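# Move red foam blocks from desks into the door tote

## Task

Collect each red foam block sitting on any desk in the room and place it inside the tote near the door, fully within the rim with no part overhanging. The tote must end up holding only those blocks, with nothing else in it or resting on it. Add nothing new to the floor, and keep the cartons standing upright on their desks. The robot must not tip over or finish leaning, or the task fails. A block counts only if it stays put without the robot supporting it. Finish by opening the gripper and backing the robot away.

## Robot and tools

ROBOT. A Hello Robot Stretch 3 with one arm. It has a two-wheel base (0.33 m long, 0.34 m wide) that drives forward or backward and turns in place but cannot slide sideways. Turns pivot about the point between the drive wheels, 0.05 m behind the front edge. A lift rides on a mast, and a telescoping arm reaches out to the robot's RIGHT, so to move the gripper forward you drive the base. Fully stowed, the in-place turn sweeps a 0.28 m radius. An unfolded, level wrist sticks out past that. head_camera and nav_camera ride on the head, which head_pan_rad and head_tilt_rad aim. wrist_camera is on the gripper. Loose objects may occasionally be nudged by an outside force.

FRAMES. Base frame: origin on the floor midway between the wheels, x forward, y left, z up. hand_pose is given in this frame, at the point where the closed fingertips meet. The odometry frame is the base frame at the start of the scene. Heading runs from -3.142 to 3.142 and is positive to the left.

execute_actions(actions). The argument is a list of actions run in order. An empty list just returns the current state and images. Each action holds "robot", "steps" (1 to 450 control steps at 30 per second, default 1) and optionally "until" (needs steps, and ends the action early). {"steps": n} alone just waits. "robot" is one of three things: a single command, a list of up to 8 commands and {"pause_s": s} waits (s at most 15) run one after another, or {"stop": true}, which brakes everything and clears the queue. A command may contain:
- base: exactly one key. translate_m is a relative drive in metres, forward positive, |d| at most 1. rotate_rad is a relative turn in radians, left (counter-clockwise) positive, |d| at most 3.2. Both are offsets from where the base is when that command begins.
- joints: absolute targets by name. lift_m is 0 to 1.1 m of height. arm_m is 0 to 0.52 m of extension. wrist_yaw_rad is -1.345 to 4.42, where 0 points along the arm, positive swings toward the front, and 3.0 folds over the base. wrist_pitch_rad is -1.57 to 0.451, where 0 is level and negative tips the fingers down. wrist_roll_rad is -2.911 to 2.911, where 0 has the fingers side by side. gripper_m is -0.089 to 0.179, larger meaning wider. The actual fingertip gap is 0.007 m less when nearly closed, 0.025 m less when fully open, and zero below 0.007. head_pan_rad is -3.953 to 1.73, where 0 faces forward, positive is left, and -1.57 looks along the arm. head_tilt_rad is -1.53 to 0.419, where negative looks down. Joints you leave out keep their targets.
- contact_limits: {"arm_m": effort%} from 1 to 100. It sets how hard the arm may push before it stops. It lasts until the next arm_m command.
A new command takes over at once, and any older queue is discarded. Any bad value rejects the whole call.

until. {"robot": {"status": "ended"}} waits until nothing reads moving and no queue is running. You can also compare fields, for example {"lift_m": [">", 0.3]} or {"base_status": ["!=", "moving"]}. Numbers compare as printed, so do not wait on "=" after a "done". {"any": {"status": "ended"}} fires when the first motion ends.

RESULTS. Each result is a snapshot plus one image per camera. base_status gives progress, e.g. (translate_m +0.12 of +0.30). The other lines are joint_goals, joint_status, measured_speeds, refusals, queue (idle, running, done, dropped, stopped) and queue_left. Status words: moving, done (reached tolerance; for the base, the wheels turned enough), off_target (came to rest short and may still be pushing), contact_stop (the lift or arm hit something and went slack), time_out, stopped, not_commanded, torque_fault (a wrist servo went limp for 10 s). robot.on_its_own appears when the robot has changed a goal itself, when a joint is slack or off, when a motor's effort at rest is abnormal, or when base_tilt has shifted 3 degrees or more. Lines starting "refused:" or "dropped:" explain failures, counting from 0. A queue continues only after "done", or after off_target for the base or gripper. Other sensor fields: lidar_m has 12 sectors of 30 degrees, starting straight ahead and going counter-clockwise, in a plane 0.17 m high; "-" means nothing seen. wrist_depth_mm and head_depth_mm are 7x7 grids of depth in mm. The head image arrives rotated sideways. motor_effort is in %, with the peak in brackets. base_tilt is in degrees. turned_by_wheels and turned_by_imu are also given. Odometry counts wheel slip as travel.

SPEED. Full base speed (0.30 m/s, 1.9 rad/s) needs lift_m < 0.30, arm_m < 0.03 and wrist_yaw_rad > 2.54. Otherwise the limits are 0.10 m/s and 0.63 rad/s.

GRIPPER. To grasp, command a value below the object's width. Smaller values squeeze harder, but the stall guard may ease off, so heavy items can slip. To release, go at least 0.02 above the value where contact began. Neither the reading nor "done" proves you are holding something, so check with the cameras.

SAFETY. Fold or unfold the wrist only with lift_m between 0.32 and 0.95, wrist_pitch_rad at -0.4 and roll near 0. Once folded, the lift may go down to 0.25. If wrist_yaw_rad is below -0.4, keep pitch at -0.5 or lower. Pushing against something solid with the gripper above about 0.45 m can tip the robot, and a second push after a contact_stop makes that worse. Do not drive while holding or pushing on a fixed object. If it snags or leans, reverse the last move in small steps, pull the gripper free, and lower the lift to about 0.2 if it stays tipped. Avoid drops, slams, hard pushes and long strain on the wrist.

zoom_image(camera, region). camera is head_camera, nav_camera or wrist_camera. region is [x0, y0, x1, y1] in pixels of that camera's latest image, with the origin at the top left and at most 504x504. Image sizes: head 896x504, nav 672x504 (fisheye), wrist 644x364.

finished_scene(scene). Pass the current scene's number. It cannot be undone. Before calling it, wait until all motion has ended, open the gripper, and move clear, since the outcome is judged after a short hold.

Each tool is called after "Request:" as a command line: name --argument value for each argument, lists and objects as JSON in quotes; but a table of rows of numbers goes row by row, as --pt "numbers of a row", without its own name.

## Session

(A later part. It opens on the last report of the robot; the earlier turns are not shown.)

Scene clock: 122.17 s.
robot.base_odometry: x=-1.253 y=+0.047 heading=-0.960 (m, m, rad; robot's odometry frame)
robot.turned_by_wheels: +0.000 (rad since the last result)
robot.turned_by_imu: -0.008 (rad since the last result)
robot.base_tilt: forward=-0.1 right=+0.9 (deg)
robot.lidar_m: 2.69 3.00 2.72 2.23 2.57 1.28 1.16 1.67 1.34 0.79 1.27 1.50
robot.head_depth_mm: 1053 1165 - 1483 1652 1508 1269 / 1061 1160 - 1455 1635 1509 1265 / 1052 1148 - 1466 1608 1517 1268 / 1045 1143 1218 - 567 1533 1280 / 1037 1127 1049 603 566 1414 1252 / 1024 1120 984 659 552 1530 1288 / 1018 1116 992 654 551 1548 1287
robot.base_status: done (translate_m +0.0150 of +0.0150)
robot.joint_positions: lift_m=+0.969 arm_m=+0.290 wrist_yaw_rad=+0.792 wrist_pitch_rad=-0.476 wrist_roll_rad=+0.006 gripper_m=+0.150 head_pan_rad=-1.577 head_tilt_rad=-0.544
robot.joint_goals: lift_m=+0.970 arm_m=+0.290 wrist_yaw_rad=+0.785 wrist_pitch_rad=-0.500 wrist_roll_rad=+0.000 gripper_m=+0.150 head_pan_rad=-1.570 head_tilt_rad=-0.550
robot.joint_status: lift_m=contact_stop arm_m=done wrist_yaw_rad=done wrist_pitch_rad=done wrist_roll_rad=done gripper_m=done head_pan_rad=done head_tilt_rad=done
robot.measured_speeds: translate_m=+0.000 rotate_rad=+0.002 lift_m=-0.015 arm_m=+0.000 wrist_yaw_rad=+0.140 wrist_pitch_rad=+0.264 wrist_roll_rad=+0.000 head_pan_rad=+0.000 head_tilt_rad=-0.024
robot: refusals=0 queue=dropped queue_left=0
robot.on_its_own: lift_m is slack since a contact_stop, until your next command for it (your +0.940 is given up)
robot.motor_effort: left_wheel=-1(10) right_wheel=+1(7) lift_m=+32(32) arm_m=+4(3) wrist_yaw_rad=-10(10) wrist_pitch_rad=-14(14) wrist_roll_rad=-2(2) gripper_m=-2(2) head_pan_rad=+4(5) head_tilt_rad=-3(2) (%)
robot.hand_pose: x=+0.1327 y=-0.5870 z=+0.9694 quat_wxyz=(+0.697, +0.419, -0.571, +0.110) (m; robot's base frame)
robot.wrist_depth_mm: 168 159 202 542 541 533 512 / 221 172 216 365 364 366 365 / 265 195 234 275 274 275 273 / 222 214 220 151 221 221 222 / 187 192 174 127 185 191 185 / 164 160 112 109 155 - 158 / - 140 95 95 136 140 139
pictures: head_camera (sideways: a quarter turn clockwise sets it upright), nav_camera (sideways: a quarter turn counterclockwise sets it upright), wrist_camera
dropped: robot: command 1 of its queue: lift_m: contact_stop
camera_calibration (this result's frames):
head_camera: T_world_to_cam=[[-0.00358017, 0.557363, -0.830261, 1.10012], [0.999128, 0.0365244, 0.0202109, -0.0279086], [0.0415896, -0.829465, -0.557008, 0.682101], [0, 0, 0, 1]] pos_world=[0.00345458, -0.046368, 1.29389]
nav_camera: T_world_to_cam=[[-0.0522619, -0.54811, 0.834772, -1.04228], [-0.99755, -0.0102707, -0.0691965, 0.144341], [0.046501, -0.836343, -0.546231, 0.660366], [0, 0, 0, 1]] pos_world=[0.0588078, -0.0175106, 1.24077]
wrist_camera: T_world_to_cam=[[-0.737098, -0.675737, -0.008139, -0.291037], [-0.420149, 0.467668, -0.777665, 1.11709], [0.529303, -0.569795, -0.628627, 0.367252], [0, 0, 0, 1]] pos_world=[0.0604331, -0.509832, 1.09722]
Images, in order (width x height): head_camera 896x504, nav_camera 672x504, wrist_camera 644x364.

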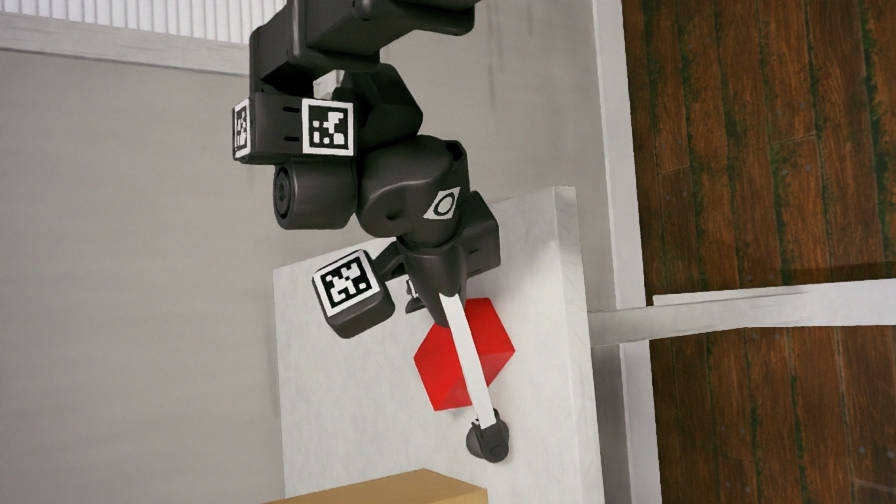

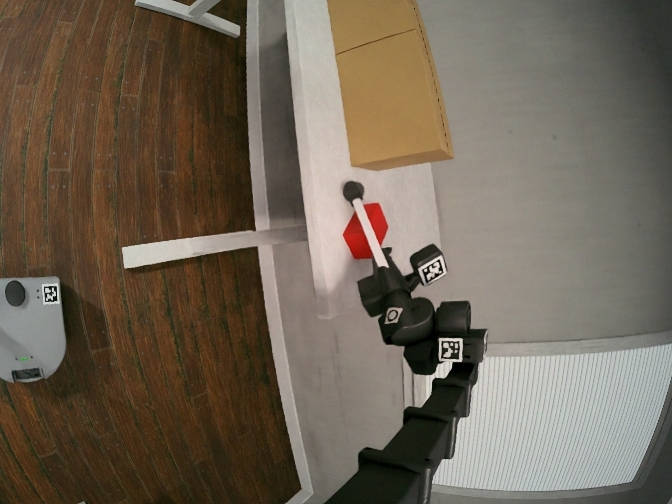

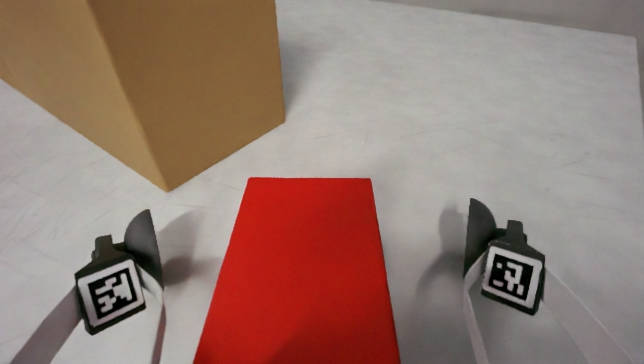

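Request:
execute_actions --actions '[{"robot":[{"joints":{"lift_m":0.978,"wrist_pitch_rad":-0.5}},{"joints":{"gripper_m":0.02}},{"pause_s":0.7},{"joints":{"lift_m":1.05}},{"joints":{"arm_m":0.0}}],"steps":450,"until":{"robot":{"status":"ended"}}}]'

Scene clock: 135.53 s.
robot.base_odometry: x=-1.253 y=+0.047 heading=-0.960 (m, m, rad; robot's odometry frame)
robot.turned_by_wheels: +0.000 (rad since the last result)
robot.turned_by_imu: -0.001 (rad since the last result)
robot.base_tilt: forward=-0.1 right=+0.9 (deg)
robot.lidar_m: 2.70 3.00 2.72 2.23 2.57 1.28 1.16 1.67 1.34 0.79 1.27 1.50
robot.head_depth_mm: 1051 1167 1249 - - - - / 1062 1160 1241 - - - 1209 / 1049 1158 1240 - - - - / 1046 1136 1204 666 542 - - / 1038 1130 979 735 - - 1233 / 1032 1120 985 760 - - 1281 / 1018 1104 986 674 333 296 1290
robot.base_status: done (translate_m +0.0150 of +0.0150)
robot.joint_positions: lift_m=+1.050 arm_m=+0.002 wrist_yaw_rad=+0.825 wrist_pitch_rad=-0.515 wrist_roll_rad=+0.006 gripper_m=+0.044 head_pan_rad=-1.577 head_tilt_rad=-0.544
robot.joint_goals: lift_m=+1.050 arm_m=+0.000 wrist_yaw_rad=+0.825 wrist_pitch_rad=-0.500 wrist_roll_rad=+0.000 gripper_m=+0.043 head_pan_rad=-1.570 head_tilt_rad=-0.550
robot.joint_status: lift_m=done arm_m=done wrist_yaw_rad=done wrist_pitch_rad=done wrist_roll_rad=done gripper_m=done head_pan_rad=done head_tilt_rad=done
robot.measured_speeds: translate_m=+0.000 rotate_rad=+0.000 lift_m=+0.000 arm_m=+0.000 wrist_yaw_rad=+0.000 wrist_pitch_rad=+0.000 wrist_roll_rad=+0.000 head_pan_rad=+0.000 head_tilt_rad=+0.000
robot: refusals=0 queue=done queue_left=0
robot.on_its_own: wrist_yaw_rad is held at +0.825, not at your +0.785, by its stall guard, which is not easing now; gripper_m is held at +0.043, not at your +0.020, by its stall guard, which is not easing now
robot.motor_effort: left_wheel=+1(8) right_wheel=-1(24) lift_m=+38(38) arm_m=-6(7) wrist_yaw_rad=-1(25) wrist_pitch_rad=+6(10) wrist_roll_rad=-2(3) gripper_m=-19(100) head_pan_rad=+4(4) head_tilt_rad=-2(2) (%)
robot.hand_pose: x=+0.1336 y=-0.2898 z=+1.0411 quat_wxyz=(+0.697, +0.440, -0.556, +0.108) (m; robot's base frame)
robot.wrist_depth_mm: 831 656 536 423 359 700 713 / - - 503 452 410 504 508 / - - - 394 393 394 398 / - - - 159 323 323 322 / - - 143 133 138 282 274 / - - 118 115 121 - 246 / - - 106 101 - - -
pictures: head_camera (sideways: a quarter turn clockwise sets it upright), nav_camera (sideways: a quarter turn counterclockwise sets it upright), wrist_camera
camera_calibration (this result's frames):
head_camera: T_world_to_cam=[[-0.00360106, 0.557379, -0.830251, 1.10011], [0.999127, 0.0365617, 0.0202117, -0.0279097], [0.0416209, -0.829453, -0.557024, 0.682122], [0, 0, 0, 1]] pos_world=[0.00345633, -0.046368, 1.29389]
nav_camera: T_world_to_cam=[[-0.0522413, -0.548128, 0.834761, -1.04227], [-0.99755, -0.010307, -0.0691969, 0.144341], [0.0465326, -0.836331, -0.546247, 0.660387], [0, 0, 0, 1]] pos_world=[0.0588084, -0.0175074, 1.24077]
wrist_camera: T_world_to_cam=[[-0.714203, -0.699911, -0.00621759, -0.101086], [-0.457751, 0.473782, -0.752326, 1.01475], [0.529507, -0.534467, -0.658762, 0.622799], [0, 0, 0, 1]] pos_world=[0.0625321, -0.218657, 1.17307]
Images, in order (width x height): head_camera 896x504, nav_camera 672x504, wrist_camera 644x364.

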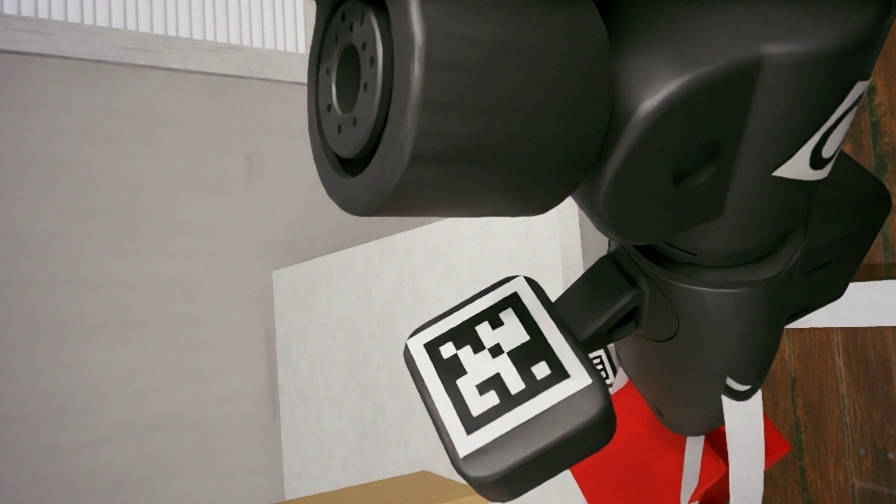

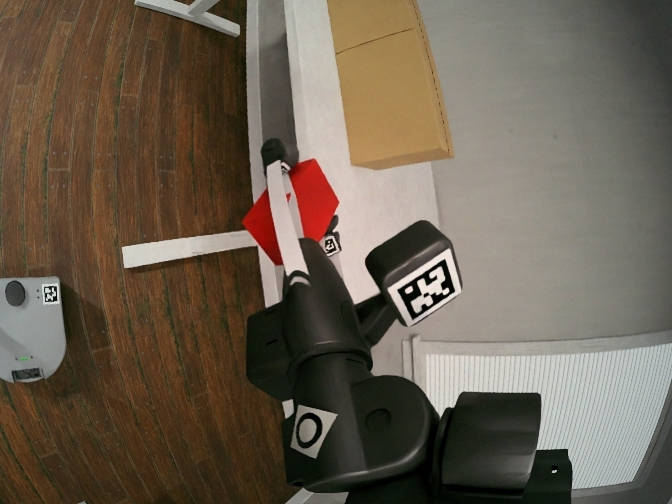

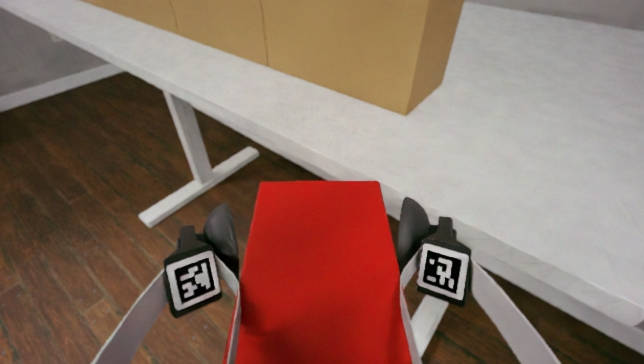

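Request:
execute_actions --actions '[{"robot":[{"joints":{"lift_m":0.9,"wrist_pitch_rad":-0.4}},{"joints":{"wrist_yaw_rad":3.0}},{"joints":{"lift_m":0.28,"head_pan_rad":1.0,"head_tilt_rad":-0.3}},{"base":{"rotate_rad":1.36}}],"steps":450,"until":{"robot":{"status":"ended"}}}]'

Request:
execute_actions --actions '[{"robot":[{"base":{"translate_m":1.0},"joints":{"head_pan_rad":-2.6,"head_tilt_rad":-0.2}},{"base":{"translate_m":0.94}},{"base":{"rotate_rad":0.21}}],"steps":450,"until":{"robot":{"status":"ended"}}}]'

Request:
execute_actions --actions '[{"robot":{"joints":{"head_pan_rad":-1.4,"head_tilt_rad":-1.1,"lift_m":0.5}},"steps":450,"until":{"robot":{"status":"ended"}}}]'

Scene clock: 168.87 s.
robot.base_odometry: x=-1.253 y=+0.047 heading=+0.400 (m, m, rad; robot's odometry frame)
robot.turned_by_wheels: +1.360 (rad since the last result)
robot.turned_by_imu: +1.365 (rad since the last result)
robot.base_tilt: forward=-0.2 right=+0.9 (deg)
robot.lidar_m: 2.29 2.23 1.28 1.17 1.16 1.51 1.25 0.79 1.39 1.50 2.70 3.01
robot.head_depth_mm: 2331 2371 2535 2617 2614 1907 1513 / 2456 2560 2736 2852 2651 1931 1513 / 2530 2678 2813 2930 2633 1880 1515 / 2246 2357 2494 1899 2415 1935 1523 / 2025 2115 2188 1451 1424 1866 1535 / 1813 1909 1965 1330 1245 1826 1518 / 1663 1732 1802 1810 1144 1817 1517
robot.base_status: done (rotate_rad +1.3599 of +1.3600)
robot.joint_positions: lift_m=+0.280 arm_m=+0.002 wrist_yaw_rad=+2.999 wrist_pitch_rad=-0.420 wrist_roll_rad=+0.006 gripper_m=+0.044 head_pan_rad=+0.993 head_tilt_rad=-0.309
robot.joint_goals: lift_m=+0.280 arm_m=+0.000 wrist_yaw_rad=+3.000 wrist_pitch_rad=-0.400 wrist_roll_rad=+0.000 gripper_m=+0.043 head_pan_rad=+1.000 head_tilt_rad=-0.300
robot.joint_status: lift_m=done arm_m=done wrist_yaw_rad=done wrist_pitch_rad=done wrist_roll_rad=done gripper_m=done head_pan_rad=done head_tilt_rad=done
robot.measured_speeds: translate_m=+0.000 rotate_rad=+0.000 lift_m=+0.000 arm_m=+0.000 wrist_yaw_rad=+0.000 wrist_pitch_rad=+0.000 wrist_roll_rad=+0.000 head_pan_rad=+0.000 head_tilt_rad=+0.000
robot: refusals=0 queue=done queue_left=0
robot.on_its_own: gripper_m is held at +0.043, not at your +0.020, by its stall guard, which is not easing now
robot.motor_effort: left_wheel=-5(13) right_wheel=+4(11) lift_m=+25(39) arm_m=-5(6) wrist_yaw_rad=+1(3) wrist_pitch_rad=+8(9) wrist_roll_rad=-2(2) gripper_m=-20(19) head_pan_rad=+4(57) head_tilt_rad=+3(15) (%)
robot.hand_pose: x=+0.0106 y=+0.0753 z=+0.2924 quat_wxyz=(+0.197, +0.702, +0.098, +0.677) (m; robot's base frame)
robot.wrist_depth_mm: - - - - - - - / - - - - - - - / 885 856 888 865 873 868 872 / 692 682 675 159 684 677 679 / 564 562 138 134 138 561 559 / 476 497 115 115 121 471 471 / - - 101 101 392 410 409
pictures: head_camera (sideways: a quarter turn clockwise sets it upright), nav_camera (sideways: a quarter turn counterclockwise sets it upright), wrist_camera
camera_calibration (this result's frames):
head_camera: T_world_to_cam=[[-0.184435, -0.295574, -0.937347, 1.24091], [-0.861898, 0.506988, 0.00972123, -0.00290458], [0.47235, 0.809691, -0.348261, 0.407848], [0, 0, 0, 1]] pos_world=[0.0337171, 0.0380224, 1.30523]
nav_camera: T_world_to_cam=[[0.225948, 0.2569, 0.939654, -1.1808], [0.853, -0.518035, -0.0634811, 0.125632], [0.470466, 0.815869, -0.336184, 0.384458], [0, 0, 0, 1]] pos_world=[-0.0212401, 0.0547606, 1.24677]
wrist_camera: T_world_to_cam=[[0.981658, -0.190354, -0.0105956, 0.00690105], [-0.119714, -0.572207, -0.811325, 0.314578], [0.148376, 0.797712, -0.5845, 0.271823], [0, 0, 0, 1]] pos_world=[-0.00944702, -0.0355189, 0.414178]
Images, in order (width x height): head_camera 896x504, nav_camera 672x504, wrist_camera 644x364.

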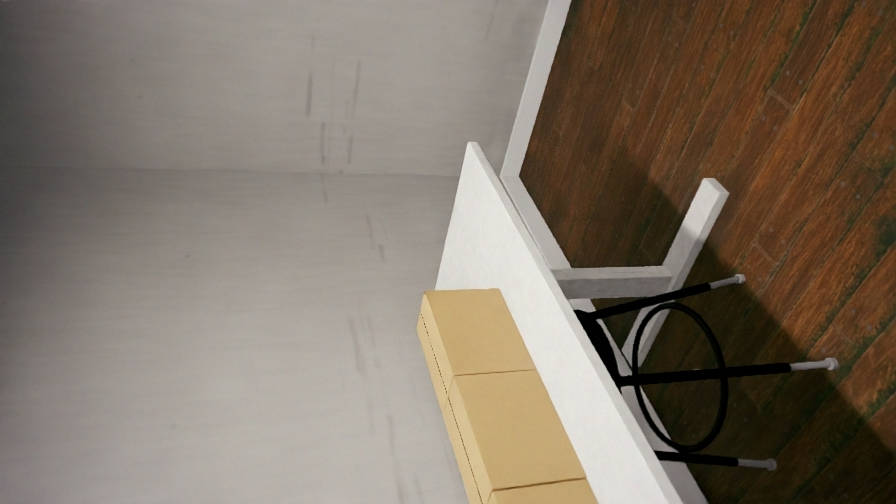

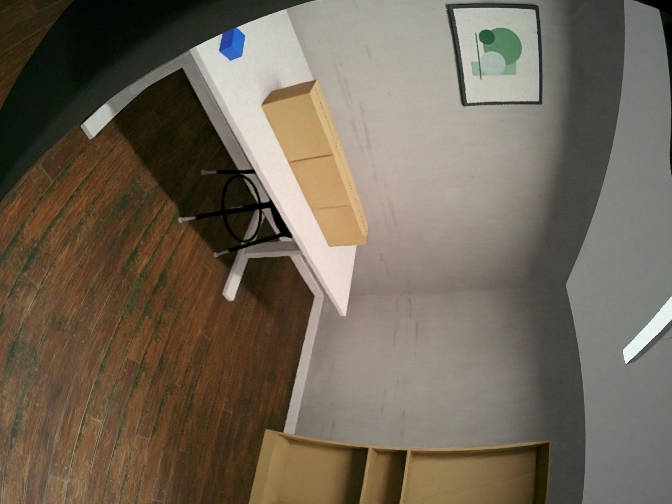

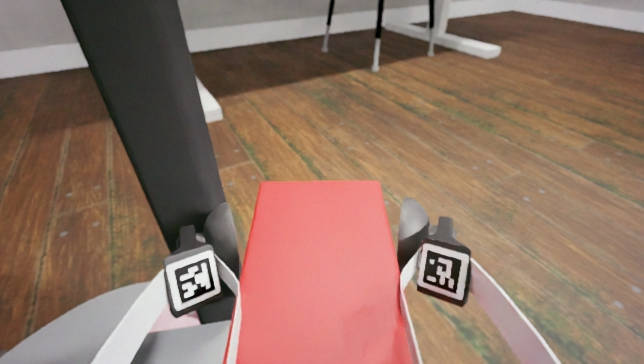

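Scene clock: 179.90 s.
robot.base_odometry: x=+0.534 y=+0.803 heading=+0.610 (m, m, rad; robot's odometry frame)
robot.turned_by_wheels: +0.210 (rad since the last result)
robot.turned_by_imu: +0.223 (rad since the last result)
robot.base_tilt: forward=-0.1 right=+0.9 (deg)
robot.lidar_m: 0.43 0.38 0.82 1.92 1.92 2.50 2.68 2.69 2.67 2.09 1.08 0.75
robot.head_depth_mm: 2674 2744 2792 2941 3041 2222 1682 / 2839 2841 3031 3135 2989 2210 1674 / 2930 3073 3188 3302 3267 2226 1679 / 3020 3166 3388 3443 3206 2236 1697 / 3174 3382 3487 3695 3291 2233 1692 / 3179 3535 3595 3761 3282 2259 1694 / 3039 3244 3304 3417 3244 2270 1704
robot.base_status: done (rotate_rad +0.2099 of +0.2100)
robot.joint_positions: lift_m=+0.280 arm_m=+0.002 wrist_yaw_rad=+2.999 wrist_pitch_rad=-0.420 wrist_roll_rad=+0.006 gripper_m=+0.044 head_pan_rad=-2.593 head_tilt_rad=-0.210
robot.joint_goals: lift_m=+0.280 arm_m=+0.000 wrist_yaw_rad=+3.000 wrist_pitch_rad=-0.400 wrist_roll_rad=+0.000 gripper_m=+0.043 head_pan_rad=-2.600 head_tilt_rad=-0.200
robot.joint_status: lift_m=done arm_m=done wrist_yaw_rad=done wrist_pitch_rad=done wrist_roll_rad=done gripper_m=done head_pan_rad=done head_tilt_rad=done
robot.measured_speeds: translate_m=+0.000 rotate_rad=+0.000 lift_m=+0.000 arm_m=+0.000 wrist_yaw_rad=+0.000 wrist_pitch_rad=+0.000 wrist_roll_rad=+0.000 head_pan_rad=+0.000 head_tilt_rad=+0.000
robot: refusals=0 queue=done queue_left=0
robot.on_its_own: gripper_m is held at +0.043, not at your +0.020, by its stall guard, which is not easing now
robot.motor_effort: left_wheel=-5(14) right_wheel=+2(11) lift_m=+25(26) arm_m=-5(6) wrist_yaw_rad=+0(1) wrist_pitch_rad=+7(8) wrist_roll_rad=-2(2) gripper_m=-20(20) head_pan_rad=-5(56) head_tilt_rad=+3(12) (%)
robot.hand_pose: x=+0.0105 y=+0.0753 z=+0.2924 quat_wxyz=(+0.197, +0.702, +0.098, +0.678) (m; robot's base frame)
robot.wrist_depth_mm: - - - - 923 761 579 / - - - - 900 782 594 / 876 848 862 860 740 660 587 / 683 686 687 159 662 532 508 / 561 562 138 134 138 524 418 / 482 493 115 115 121 471 389 / - - 101 101 388 412 401
pictures: head_camera (sideways: a quarter turn clockwise sets it upright), nav_camera (sideways: a quarter turn counterclockwise sets it upright), wrist_camera
camera_calibration (this result's frames):
head_camera: T_world_to_cam=[[0.213294, 0.138451, -0.967128, 1.27738], [0.560703, -0.828001, 0.00512511, -0.00559979], [-0.800074, -0.543365, -0.254237, 0.29324], [0, 0, 0, 1]] pos_world=[-0.0347031, -0.0221548, 1.30997]
nav_camera: T_world_to_cam=[[-0.233984, -0.0855892, 0.968466, -1.21562], [-0.552501, 0.831349, -0.0600148, 0.129701], [-0.799996, -0.549121, -0.241811, 0.269381], [0, 0, 0, 1]] pos_world=[0.00272675, -0.0639476, 1.25021]
wrist_camera: T_world_to_cam=[[0.981737, -0.189946, -0.0105994, 0.00696493], [-0.119465, -0.572182, -0.811379, 0.314603], [0.148053, 0.797827, -0.584424, 0.271791], [0, 0, 0, 1]] pos_world=[-0.00949306, -0.0355092, 0.414178]
Images, in order (width x height): head_camera 896x504, nav_camera 672x504, wrist_camera 644x364.

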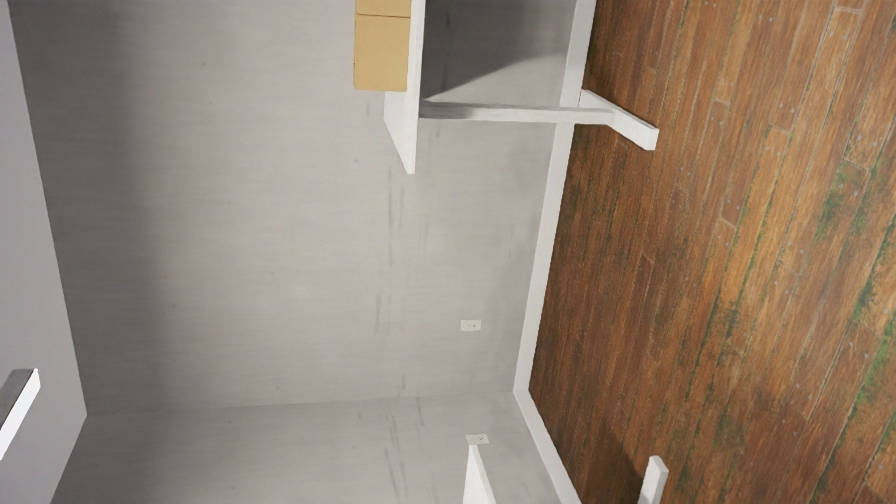

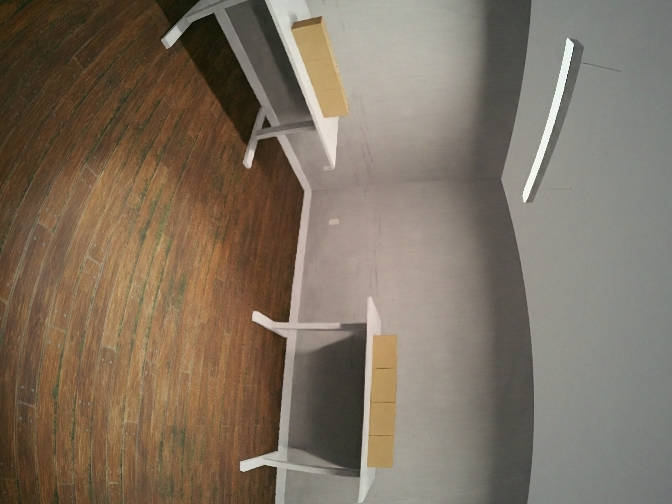

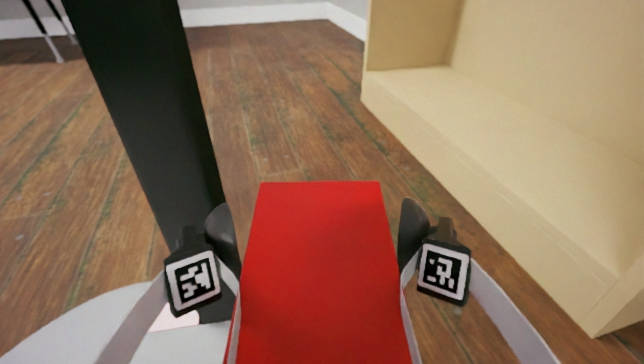

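Scene clock: 182.63 s.
robot.base_odometry: x=+0.534 y=+0.803 heading=+0.610 (m, m, rad; robot's odometry frame)
robot.turned_by_wheels: +0.000 (rad since the last result)
robot.turned_by_imu: +0.000 (rad since the last result)
robot.base_tilt: forward=-0.2 right=+1.0 (deg)
robot.lidar_m: 0.43 0.38 0.82 1.92 1.93 2.49 2.68 2.69 2.67 2.10 1.08 0.75
robot.head_depth_mm: 1975 1763 1581 1408 1285 1192 1086 / 2012 1778 1578 1425 1293 - - / 2045 1794 1581 1424 1296 - - / 2048 1802 1587 1425 1304 1188 1092 / 2062 1801 1598 1420 1295 1197 1111 / 2021 1828 1612 1457 1311 1204 1112 / 1640 1659 1589 1454 1328 1207 1115
robot.base_status: done (rotate_rad +0.2099 of +0.2100)
robot.joint_positions: lift_m=+0.500 arm_m=+0.002 wrist_yaw_rad=+2.999 wrist_pitch_rad=-0.420 wrist_roll_rad=+0.006 gripper_m=+0.044 head_pan_rad=-1.407 head_tilt_rad=-1.086
robot.joint_goals: lift_m=+0.500 arm_m=+0.000 wrist_yaw_rad=+3.000 wrist_pitch_rad=-0.400 wrist_roll_rad=+0.000 gripper_m=+0.043 head_pan_rad=-1.400 head_tilt_rad=-1.100
robot.joint_status: lift_m=done arm_m=done wrist_yaw_rad=done wrist_pitch_rad=done wrist_roll_rad=done gripper_m=done head_pan_rad=done head_tilt_rad=done
robot.measured_speeds: translate_m=+0.000 rotate_rad=+0.000 lift_m=+0.000 arm_m=+0.000 wrist_yaw_rad=+0.000 wrist_pitch_rad=+0.000 wrist_roll_rad=+0.000 head_pan_rad=+0.000 head_tilt_rad=+0.000
robot: refusals=0 queue=done queue_left=0
robot.on_its_own: gripper_m is held at +0.043, not at your +0.020, by its stall guard, which is not easing now
robot.motor_effort: left_wheel=-5(4) right_wheel=+3(4) lift_m=+38(39) arm_m=-5(6) wrist_yaw_rad=+1(1) wrist_pitch_rad=+8(8) wrist_roll_rad=-2(2) gripper_m=-19(19) head_pan_rad=+4(57) head_tilt_rad=-4(29) (%)
robot.hand_pose: x=+0.0105 y=+0.0753 z=+0.5119 quat_wxyz=(+0.197, +0.702, +0.098, +0.678) (m; robot's base frame)
robot.wrist_depth_mm: - - - - 911 768 575 / - - - - 981 786 594 / - - - - - 817 606 / - - - 159 898 824 626 / 878 879 138 134 137 720 637 / 738 746 115 115 121 632 597 / 642 635 104 101 599 603 460
pictures: head_camera (sideways: a quarter turn clockwise sets it upright), nav_camera (sideways: a quarter turn counterclockwise sets it upright), wrist_camera
camera_calibration (this result's frames):
head_camera: T_world_to_cam=[[-0.154439, 0.892513, -0.423756, 0.571364], [0.981296, 0.188454, 0.0392833, -0.0526086], [0.114919, -0.409763, -0.904924, 1.13408], [0, 0, 0, 1]] pos_world=[0.00953872, -0.0353336, 1.27044]
nav_camera: T_world_to_cam=[[0.0984241, -0.896382, 0.432217, -0.518662], [-0.987679, -0.141092, -0.0677, 0.142283], [0.121668, -0.420229, -0.899225, 1.11894], [0, 0, 0, 1]] pos_world=[0.0554393, 0.0253676, 1.23999]
wrist_camera: T_world_to_cam=[[0.981738, -0.189944, -0.010606, 0.0092956], [-0.11945, -0.572075, -0.811457, 0.492738], [0.148064, 0.797905, -0.584316, 0.399994], [0, 0, 0, 1]] pos_world=[-0.009493, -0.0355085, 0.633657]
Images, in order (width x height): head_camera 896x504, nav_camera 672x504, wrist_camera 644x364.

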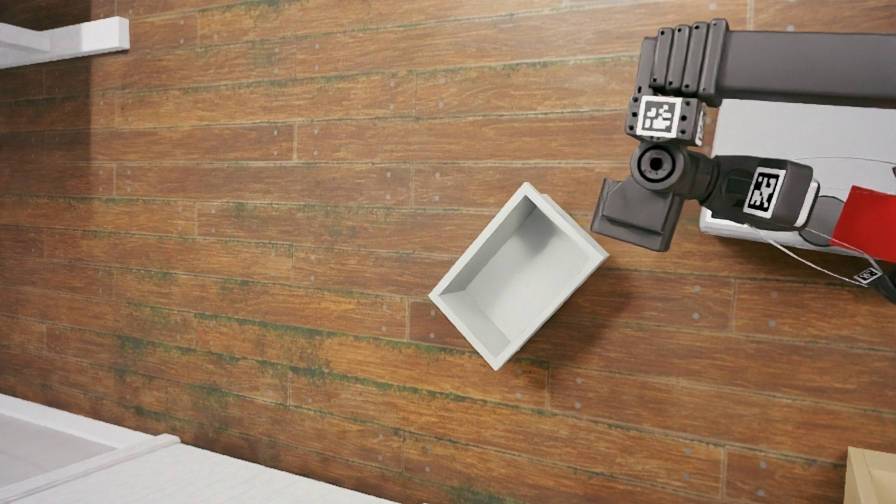

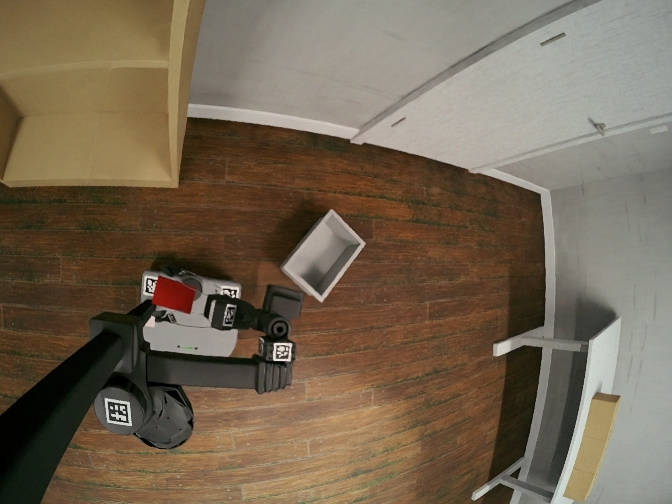

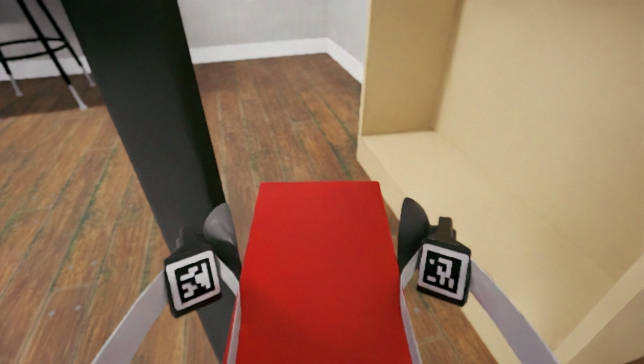

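Request:
execute_actions --actions '[{"robot":[{"joints":{"wrist_yaw_rad":0.785}},{"joints":{"wrist_pitch_rad":-0.9,"arm_m":0.12}},{"base":{"translate_m":0.05},"joints":{"lift_m":0.4}}],"steps":450,"until":{"robot":{"status":"ended"}}}]'

Scene clock: 200.77 s.
robot.base_odometry: x=+0.575 y=+0.832 heading=+0.610 (m, m, rad; robot's odometry frame)
robot.turned_by_wheels: +0.000 (rad since the last result)
robot.turned_by_imu: +0.002 (rad since the last result)
robot.base_tilt: forward=-0.1 right=+0.8 (deg)
robot.lidar_m: 0.47 0.33 0.76 0.91 1.96 2.52 2.74 2.72 2.69 2.09 1.01 0.69
robot.head_depth_mm: 1946 1764 1577 1417 1293 1173 1093 / 2017 1758 1578 1423 1319 1217 - / 2025 1780 1592 1438 1247 1212 - / 2029 1789 1603 1413 1274 1210 1123 / 2036 1797 1601 1431 1304 1196 1105 / 1968 1824 1610 1449 1310 1210 1117 / 1512 1532 1551 1445 1315 1208 1107
robot.base_status: done (translate_m +0.0500 of +0.0500)
robot.joint_positions: lift_m=+0.400 arm_m=+0.120 wrist_yaw_rad=+0.785 wrist_pitch_rad=-0.909 wrist_roll_rad=+0.005 gripper_m=+0.044 head_pan_rad=-1.407 head_tilt_rad=-1.087
robot.joint_goals: lift_m=+0.400 arm_m=+0.120 wrist_yaw_rad=+0.785 wrist_pitch_rad=-0.900 wrist_roll_rad=+0.000 gripper_m=+0.043 head_pan_rad=-1.400 head_tilt_rad=-1.100
robot.joint_status: lift_m=done arm_m=done wrist_yaw_rad=done wrist_pitch_rad=done wrist_roll_rad=done gripper_m=done head_pan_rad=done head_tilt_rad=done
robot.measured_speeds: translate_m=+0.000 rotate_rad=+0.000 lift_m=+0.000 arm_m=+0.000 wrist_yaw_rad=+0.000 wrist_pitch_rad=+0.000 wrist_roll_rad=+0.000 head_pan_rad=+0.000 head_tilt_rad=+0.000
robot: refusals=0 queue=done queue_left=0
robot.on_its_own: gripper_m is held at +0.043, not at your +0.020, by its stall guard, which is not easing now
robot.motor_effort: left_wheel=-5(8) right_wheel=+3(8) lift_m=+25(39) arm_m=+4(7) wrist_yaw_rad=-1(3) wrist_pitch_rad=+4(6) wrist_roll_rad=-2(2) gripper_m=-19(19) head_pan_rad=+5(5) head_tilt_rad=-5(4) (%)
robot.hand_pose: x=+0.0764 y=-0.3626 z=+0.3220 quat_wxyz=(+0.705, +0.530, -0.470, -0.045) (m; robot's base frame)
robot.wrist_depth_mm: 529 633 684 692 689 702 702 / 562 617 626 626 635 642 636 / 563 575 572 537 562 586 582 / 524 526 529 158 490 537 535 / 489 490 142 133 137 497 500 / 459 458 118 115 121 469 465 / 426 425 106 101 422 437 437
pictures: head_camera (sideways: a quarter turn clockwise sets it upright), nav_camera (sideways: a quarter turn counterclockwise sets it upright), wrist_camera
camera_calibration (this result's frames):
head_camera: T_world_to_cam=[[-0.154745, 0.892514, -0.423641, 0.571217], [0.981234, 0.188775, 0.0392866, -0.0526125], [0.115037, -0.409612, -0.904978, 1.13414], [0, 0, 0, 1]] pos_world=[0.00954983, -0.0353285, 1.27043]
nav_camera: T_world_to_cam=[[0.0987311, -0.896403, 0.432104, -0.518516], [-0.987633, -0.141412, -0.0676972, 0.142279], [0.121789, -0.420076, -0.899279, 1.11901], [0, 0, 0, 1]] pos_world=[0.0554296, 0.0253918, 1.23999]
wrist_camera: T_world_to_cam=[[-0.740187, -0.672254, 0.0140851, -0.191899], [-0.60745, 0.659559, -0.442704, 0.461139], [0.288319, -0.336239, -0.896557, 0.307328], [0, 0, 0, 1]] pos_world=[0.0494693, -0.329818, 0.482389]
Images, in order (width x height): head_camera 896x504, nav_camera 672x504, wrist_camera 644x364.

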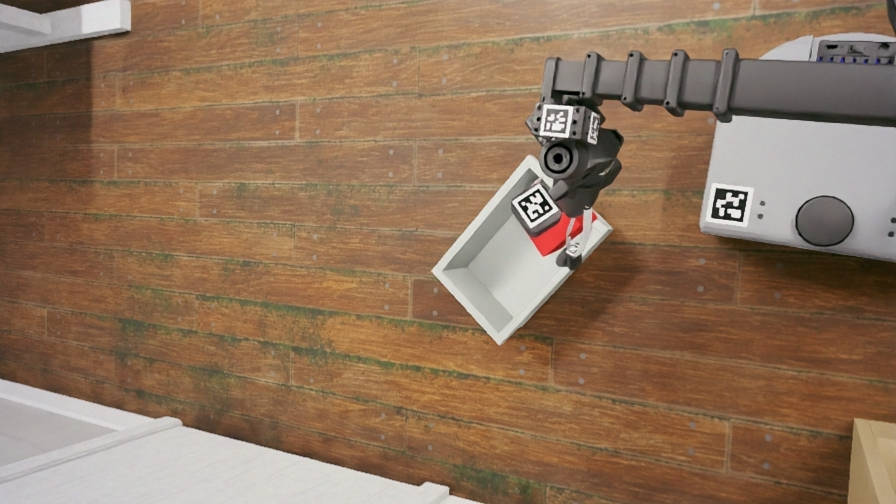

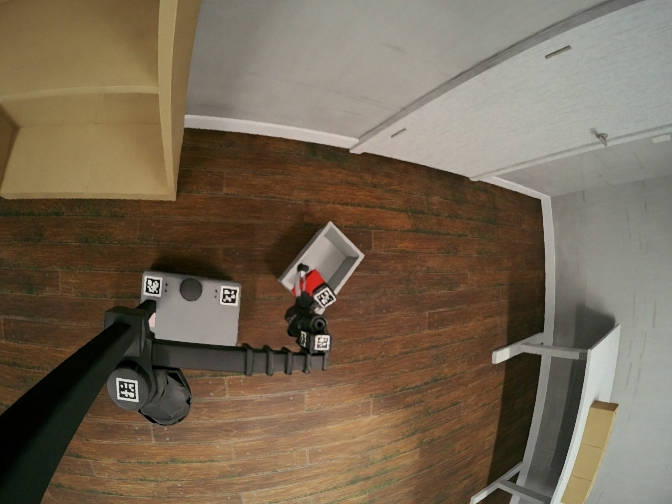

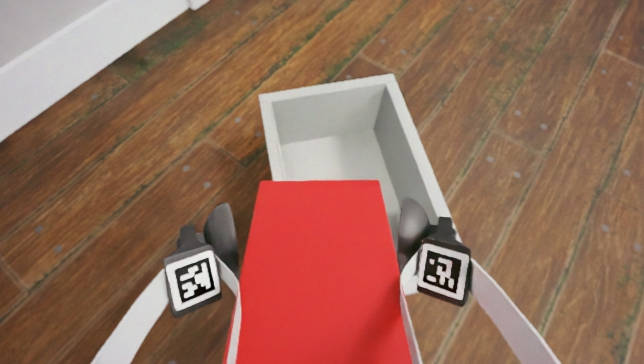

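Request:
execute_actions --actions '[{"robot":[{"base":{"translate_m":0.05},"joints":{"arm_m":0.18}},{"joints":{"lift_m":0.3}}],"steps":450,"until":{"robot":{"status":"ended"}}}]'

Scene clock: 208.77 s.
robot.base_odometry: x=+0.616 y=+0.860 heading=+0.610 (m, m, rad; robot's odometry frame)
robot.turned_by_wheels: +0.000 (rad since the last result)
robot.turned_by_imu: +0.001 (rad since the last result)
robot.base_tilt: forward=-0.1 right=+0.9 (deg)
robot.lidar_m: 0.50 0.29 0.70 0.90 1.99 2.56 2.77 2.78 2.70 2.10 0.90 0.64
robot.head_depth_mm: 1975 1763 1563 1401 1289 1179 1105 / 2027 1769 1566 1429 1281 - - / 2036 1791 1585 1435 1264 1216 - / 2066 1787 1598 1433 1280 1213 1109 / 2058 1798 1594 1442 1303 1203 1108 / 1920 1774 1609 1446 1317 1210 1109 / 1387 1416 1437 1411 1324 1203 1121
robot.base_status: done (translate_m +0.0500 of +0.0500)
robot.joint_positions: lift_m=+0.300 arm_m=+0.180 wrist_yaw_rad=+0.785 wrist_pitch_rad=-0.909 wrist_roll_rad=+0.005 gripper_m=+0.044 head_pan_rad=-1.407 head_tilt_rad=-1.087
robot.joint_goals: lift_m=+0.300 arm_m=+0.180 wrist_yaw_rad=+0.785 wrist_pitch_rad=-0.900 wrist_roll_rad=+0.000 gripper_m=+0.043 head_pan_rad=-1.400 head_tilt_rad=-1.100
robot.joint_status: lift_m=done arm_m=done wrist_yaw_rad=done wrist_pitch_rad=done wrist_roll_rad=done gripper_m=done head_pan_rad=done head_tilt_rad=done
robot.measured_speeds: translate_m=+0.000 rotate_rad=+0.000 lift_m=+0.000 arm_m=+0.000 wrist_yaw_rad=+0.000 wrist_pitch_rad=+0.000 wrist_roll_rad=+0.000 head_pan_rad=+0.000 head_tilt_rad=+0.000
robot: refusals=0 queue=done queue_left=0
robot.on_its_own: gripper_m is held at +0.043, not at your +0.020, by its stall guard, which is not easing now
robot.motor_effort: left_wheel=-4(8) right_wheel=+3(8) lift_m=+25(25) arm_m=+4(3) wrist_yaw_rad=-1(0) wrist_pitch_rad=+4(4) wrist_roll_rad=-2(2) gripper_m=-19(19) head_pan_rad=+4(4) head_tilt_rad=-4(5) (%)
robot.hand_pose: x=+0.0763 y=-0.4226 z=+0.2220 quat_wxyz=(+0.705, +0.530, -0.470, -0.045) (m; robot's base frame)
robot.wrist_depth_mm: 484 535 539 541 545 553 554 / 488 489 494 359 481 499 501 / 447 449 436 404 384 461 463 / 411 413 409 158 347 424 427 / 381 383 142 133 138 390 396 / 357 359 118 115 121 357 366 / 336 339 106 101 270 285 345
pictures: head_camera (sideways: a quarter turn clockwise sets it upright), nav_camera (sideways: a quarter turn counterclockwise sets it upright), wrist_camera
camera_calibration (this result's frames):
head_camera: T_world_to_cam=[[-0.154784, 0.892513, -0.42363, 0.571202], [0.981226, 0.188816, 0.0392869, -0.0526128], [0.115052, -0.409596, -0.904983, 1.13415], [0, 0, 0, 1]] pos_world=[0.00955126, -0.035328, 1.27043]
nav_camera: T_world_to_cam=[[0.09877, -0.896404, 0.432092, -0.518502], [-0.987628, -0.141453, -0.067697, 0.142278], [0.121805, -0.42006, -0.899285, 1.11902], [0, 0, 0, 1]] pos_world=[0.0554284, 0.0253946, 1.23999]
wrist_camera: T_world_to_cam=[[-0.740203, -0.672236, 0.0140931, -0.230825], [-0.607486, 0.659628, -0.442552, 0.456399], [0.288203, -0.336139, -0.896632, 0.197561], [0, 0, 0, 1]] pos_world=[0.0494608, -0.389815, 0.382372]
Images, in order (width x height): head_camera 896x504, nav_camera 672x504, wrist_camera 644x364.

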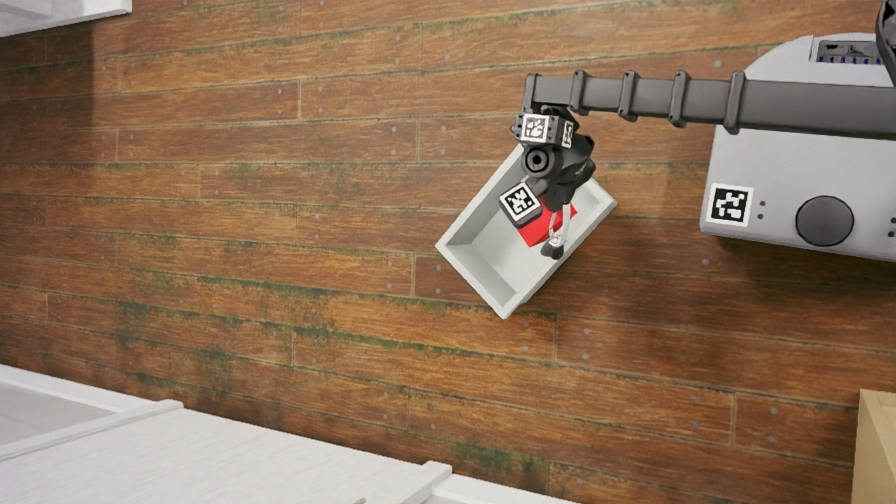

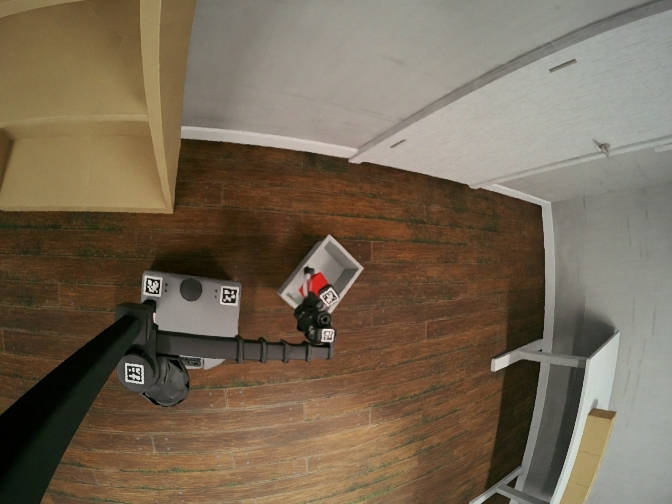

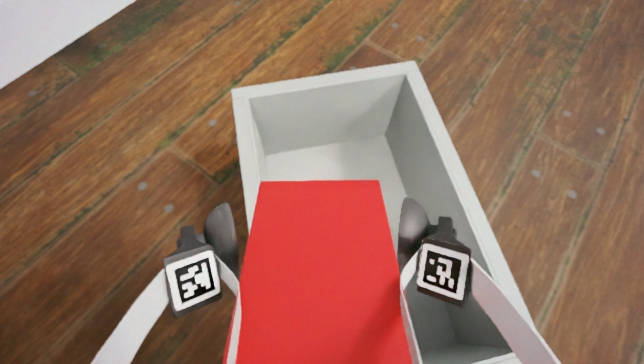

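Request:
execute_actions --actions '[{"robot":[{"base":{"translate_m":-0.01},"joints":{"arm_m":0.22}},{"joints":{"lift_m":0.26}},{"joints":{"gripper_m":0.1}},{"pause_s":0.5},{"joints":{"lift_m":0.5}},{"joints":{"arm_m":0,"wrist_pitch_rad":-0.4}}],"steps":450,"until":{"robot":{"status":"ended"}}}]'

Scene clock: 224.03 s.
robot.base_odometry: x=+0.607 y=+0.854 heading=+0.610 (m, m, rad; robot's odometry frame)
robot.turned_by_wheels: +0.000 (rad since the last result)
robot.turned_by_imu: +0.002 (rad since the last result)
robot.base_tilt: forward=-0.1 right=+0.9 (deg)
robot.lidar_m: 0.49 0.30 0.71 0.90 1.98 2.56 2.77 2.78 2.70 2.10 0.92 0.65
robot.head_depth_mm: 1968 1740 1571 1414 1284 1191 1089 / 2002 1785 1563 1418 1292 - - / 2036 1782 1585 1423 1293 - - / 2061 1785 1588 1433 1290 1203 1113 / 2070 1804 1613 1446 1286 1203 1113 / 1949 1790 1625 1455 1322 1209 1113 / 1427 1446 1468 1415 1319 1208 1113
robot.base_status: done (translate_m -0.0100 of -0.0100)
robot.joint_positions: lift_m=+0.500 arm_m=+0.002 wrist_yaw_rad=+0.785 wrist_pitch_rad=-0.419 wrist_roll_rad=+0.005 gripper_m=+0.100 head_pan_rad=-1.407 head_tilt_rad=-1.087
robot.joint_goals: lift_m=+0.500 arm_m=+0.000 wrist_yaw_rad=+0.785 wrist_pitch_rad=-0.400 wrist_roll_rad=+0.000 gripper_m=+0.100 head_pan_rad=-1.400 head_tilt_rad=-1.100
robot.joint_status: lift_m=done arm_m=done wrist_yaw_rad=done wrist_pitch_rad=done wrist_roll_rad=done gripper_m=done head_pan_rad=done head_tilt_rad=done
robot.measured_speeds: translate_m=+0.000 rotate_rad=+0.000 lift_m=+0.000 arm_m=+0.000 wrist_yaw_rad=+0.000 wrist_pitch_rad=+0.000 wrist_roll_rad=+0.000 head_pan_rad=+0.000 head_tilt_rad=+0.000
robot: refusals=0 queue=done queue_left=0
robot.motor_effort: left_wheel=-5(11) right_wheel=+3(3) lift_m=+37(39) arm_m=-5(2) wrist_yaw_rad=+0(1) wrist_pitch_rad=+8(8) wrist_roll_rad=-2(2) gripper_m=+1(78) head_pan_rad=+4(4) head_tilt_rad=-4(4) (%)
robot.hand_pose: x=+0.1371 y=-0.3052 z=+0.5122 quat_wxyz=(+0.694, +0.401, -0.584, +0.128) (m; robot's base frame)
robot.wrist_depth_mm: 424 509 625 834 - - - / 453 538 680 932 - - - / 468 575 741 - - - - / 489 611 814 - - - - / 519 632 842 867 869 871 878 / 547 637 733 741 613 741 736 / 576 630 642 633 598 615 630
pictures: head_camera (sideways: a quarter turn clockwise sets it upright), nav_camera (sideways: a quarter turn counterclockwise sets it upright), wrist_camera
camera_calibration (this result's frames):
head_camera: T_world_to_cam=[[-0.15481, 0.892533, -0.423578, 0.571134], [0.981222, 0.188839, 0.0392884, -0.0526148], [0.115054, -0.409541, -0.905007, 1.13418], [0, 0, 0, 1]] pos_world=[0.00955186, -0.0353261, 1.27043]
nav_camera: T_world_to_cam=[[0.0987969, -0.896426, 0.43204, -0.518434], [-0.987625, -0.141475, -0.0676957, 0.142277], [0.121807, -0.420006, -0.89931, 1.11905], [0, 0, 0, 1]] pos_world=[0.0554271, 0.0253994, 1.23999]
wrist_camera: T_world_to_cam=[[-0.740642, -0.671825, -0.0100585, -0.0984783], [-0.385777, 0.437455, -0.812286, 0.635492], [0.550114, -0.597733, -0.583172, 0.203408], [0, 0, 0, 1]] pos_world=[0.0603233, -0.222575, 0.633833]
Images, in order (width x height): head_camera 896x504, nav_camera 672x504, wrist_camera 644x364.

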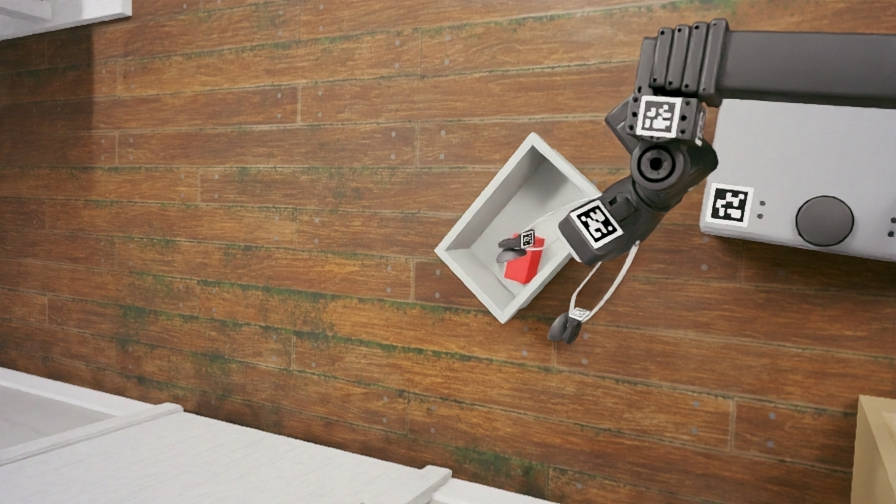

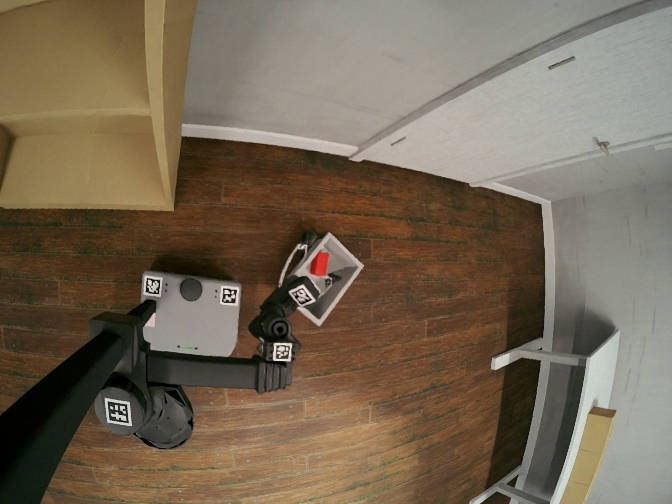

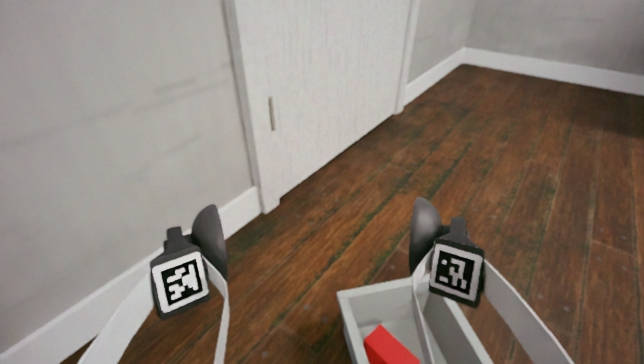

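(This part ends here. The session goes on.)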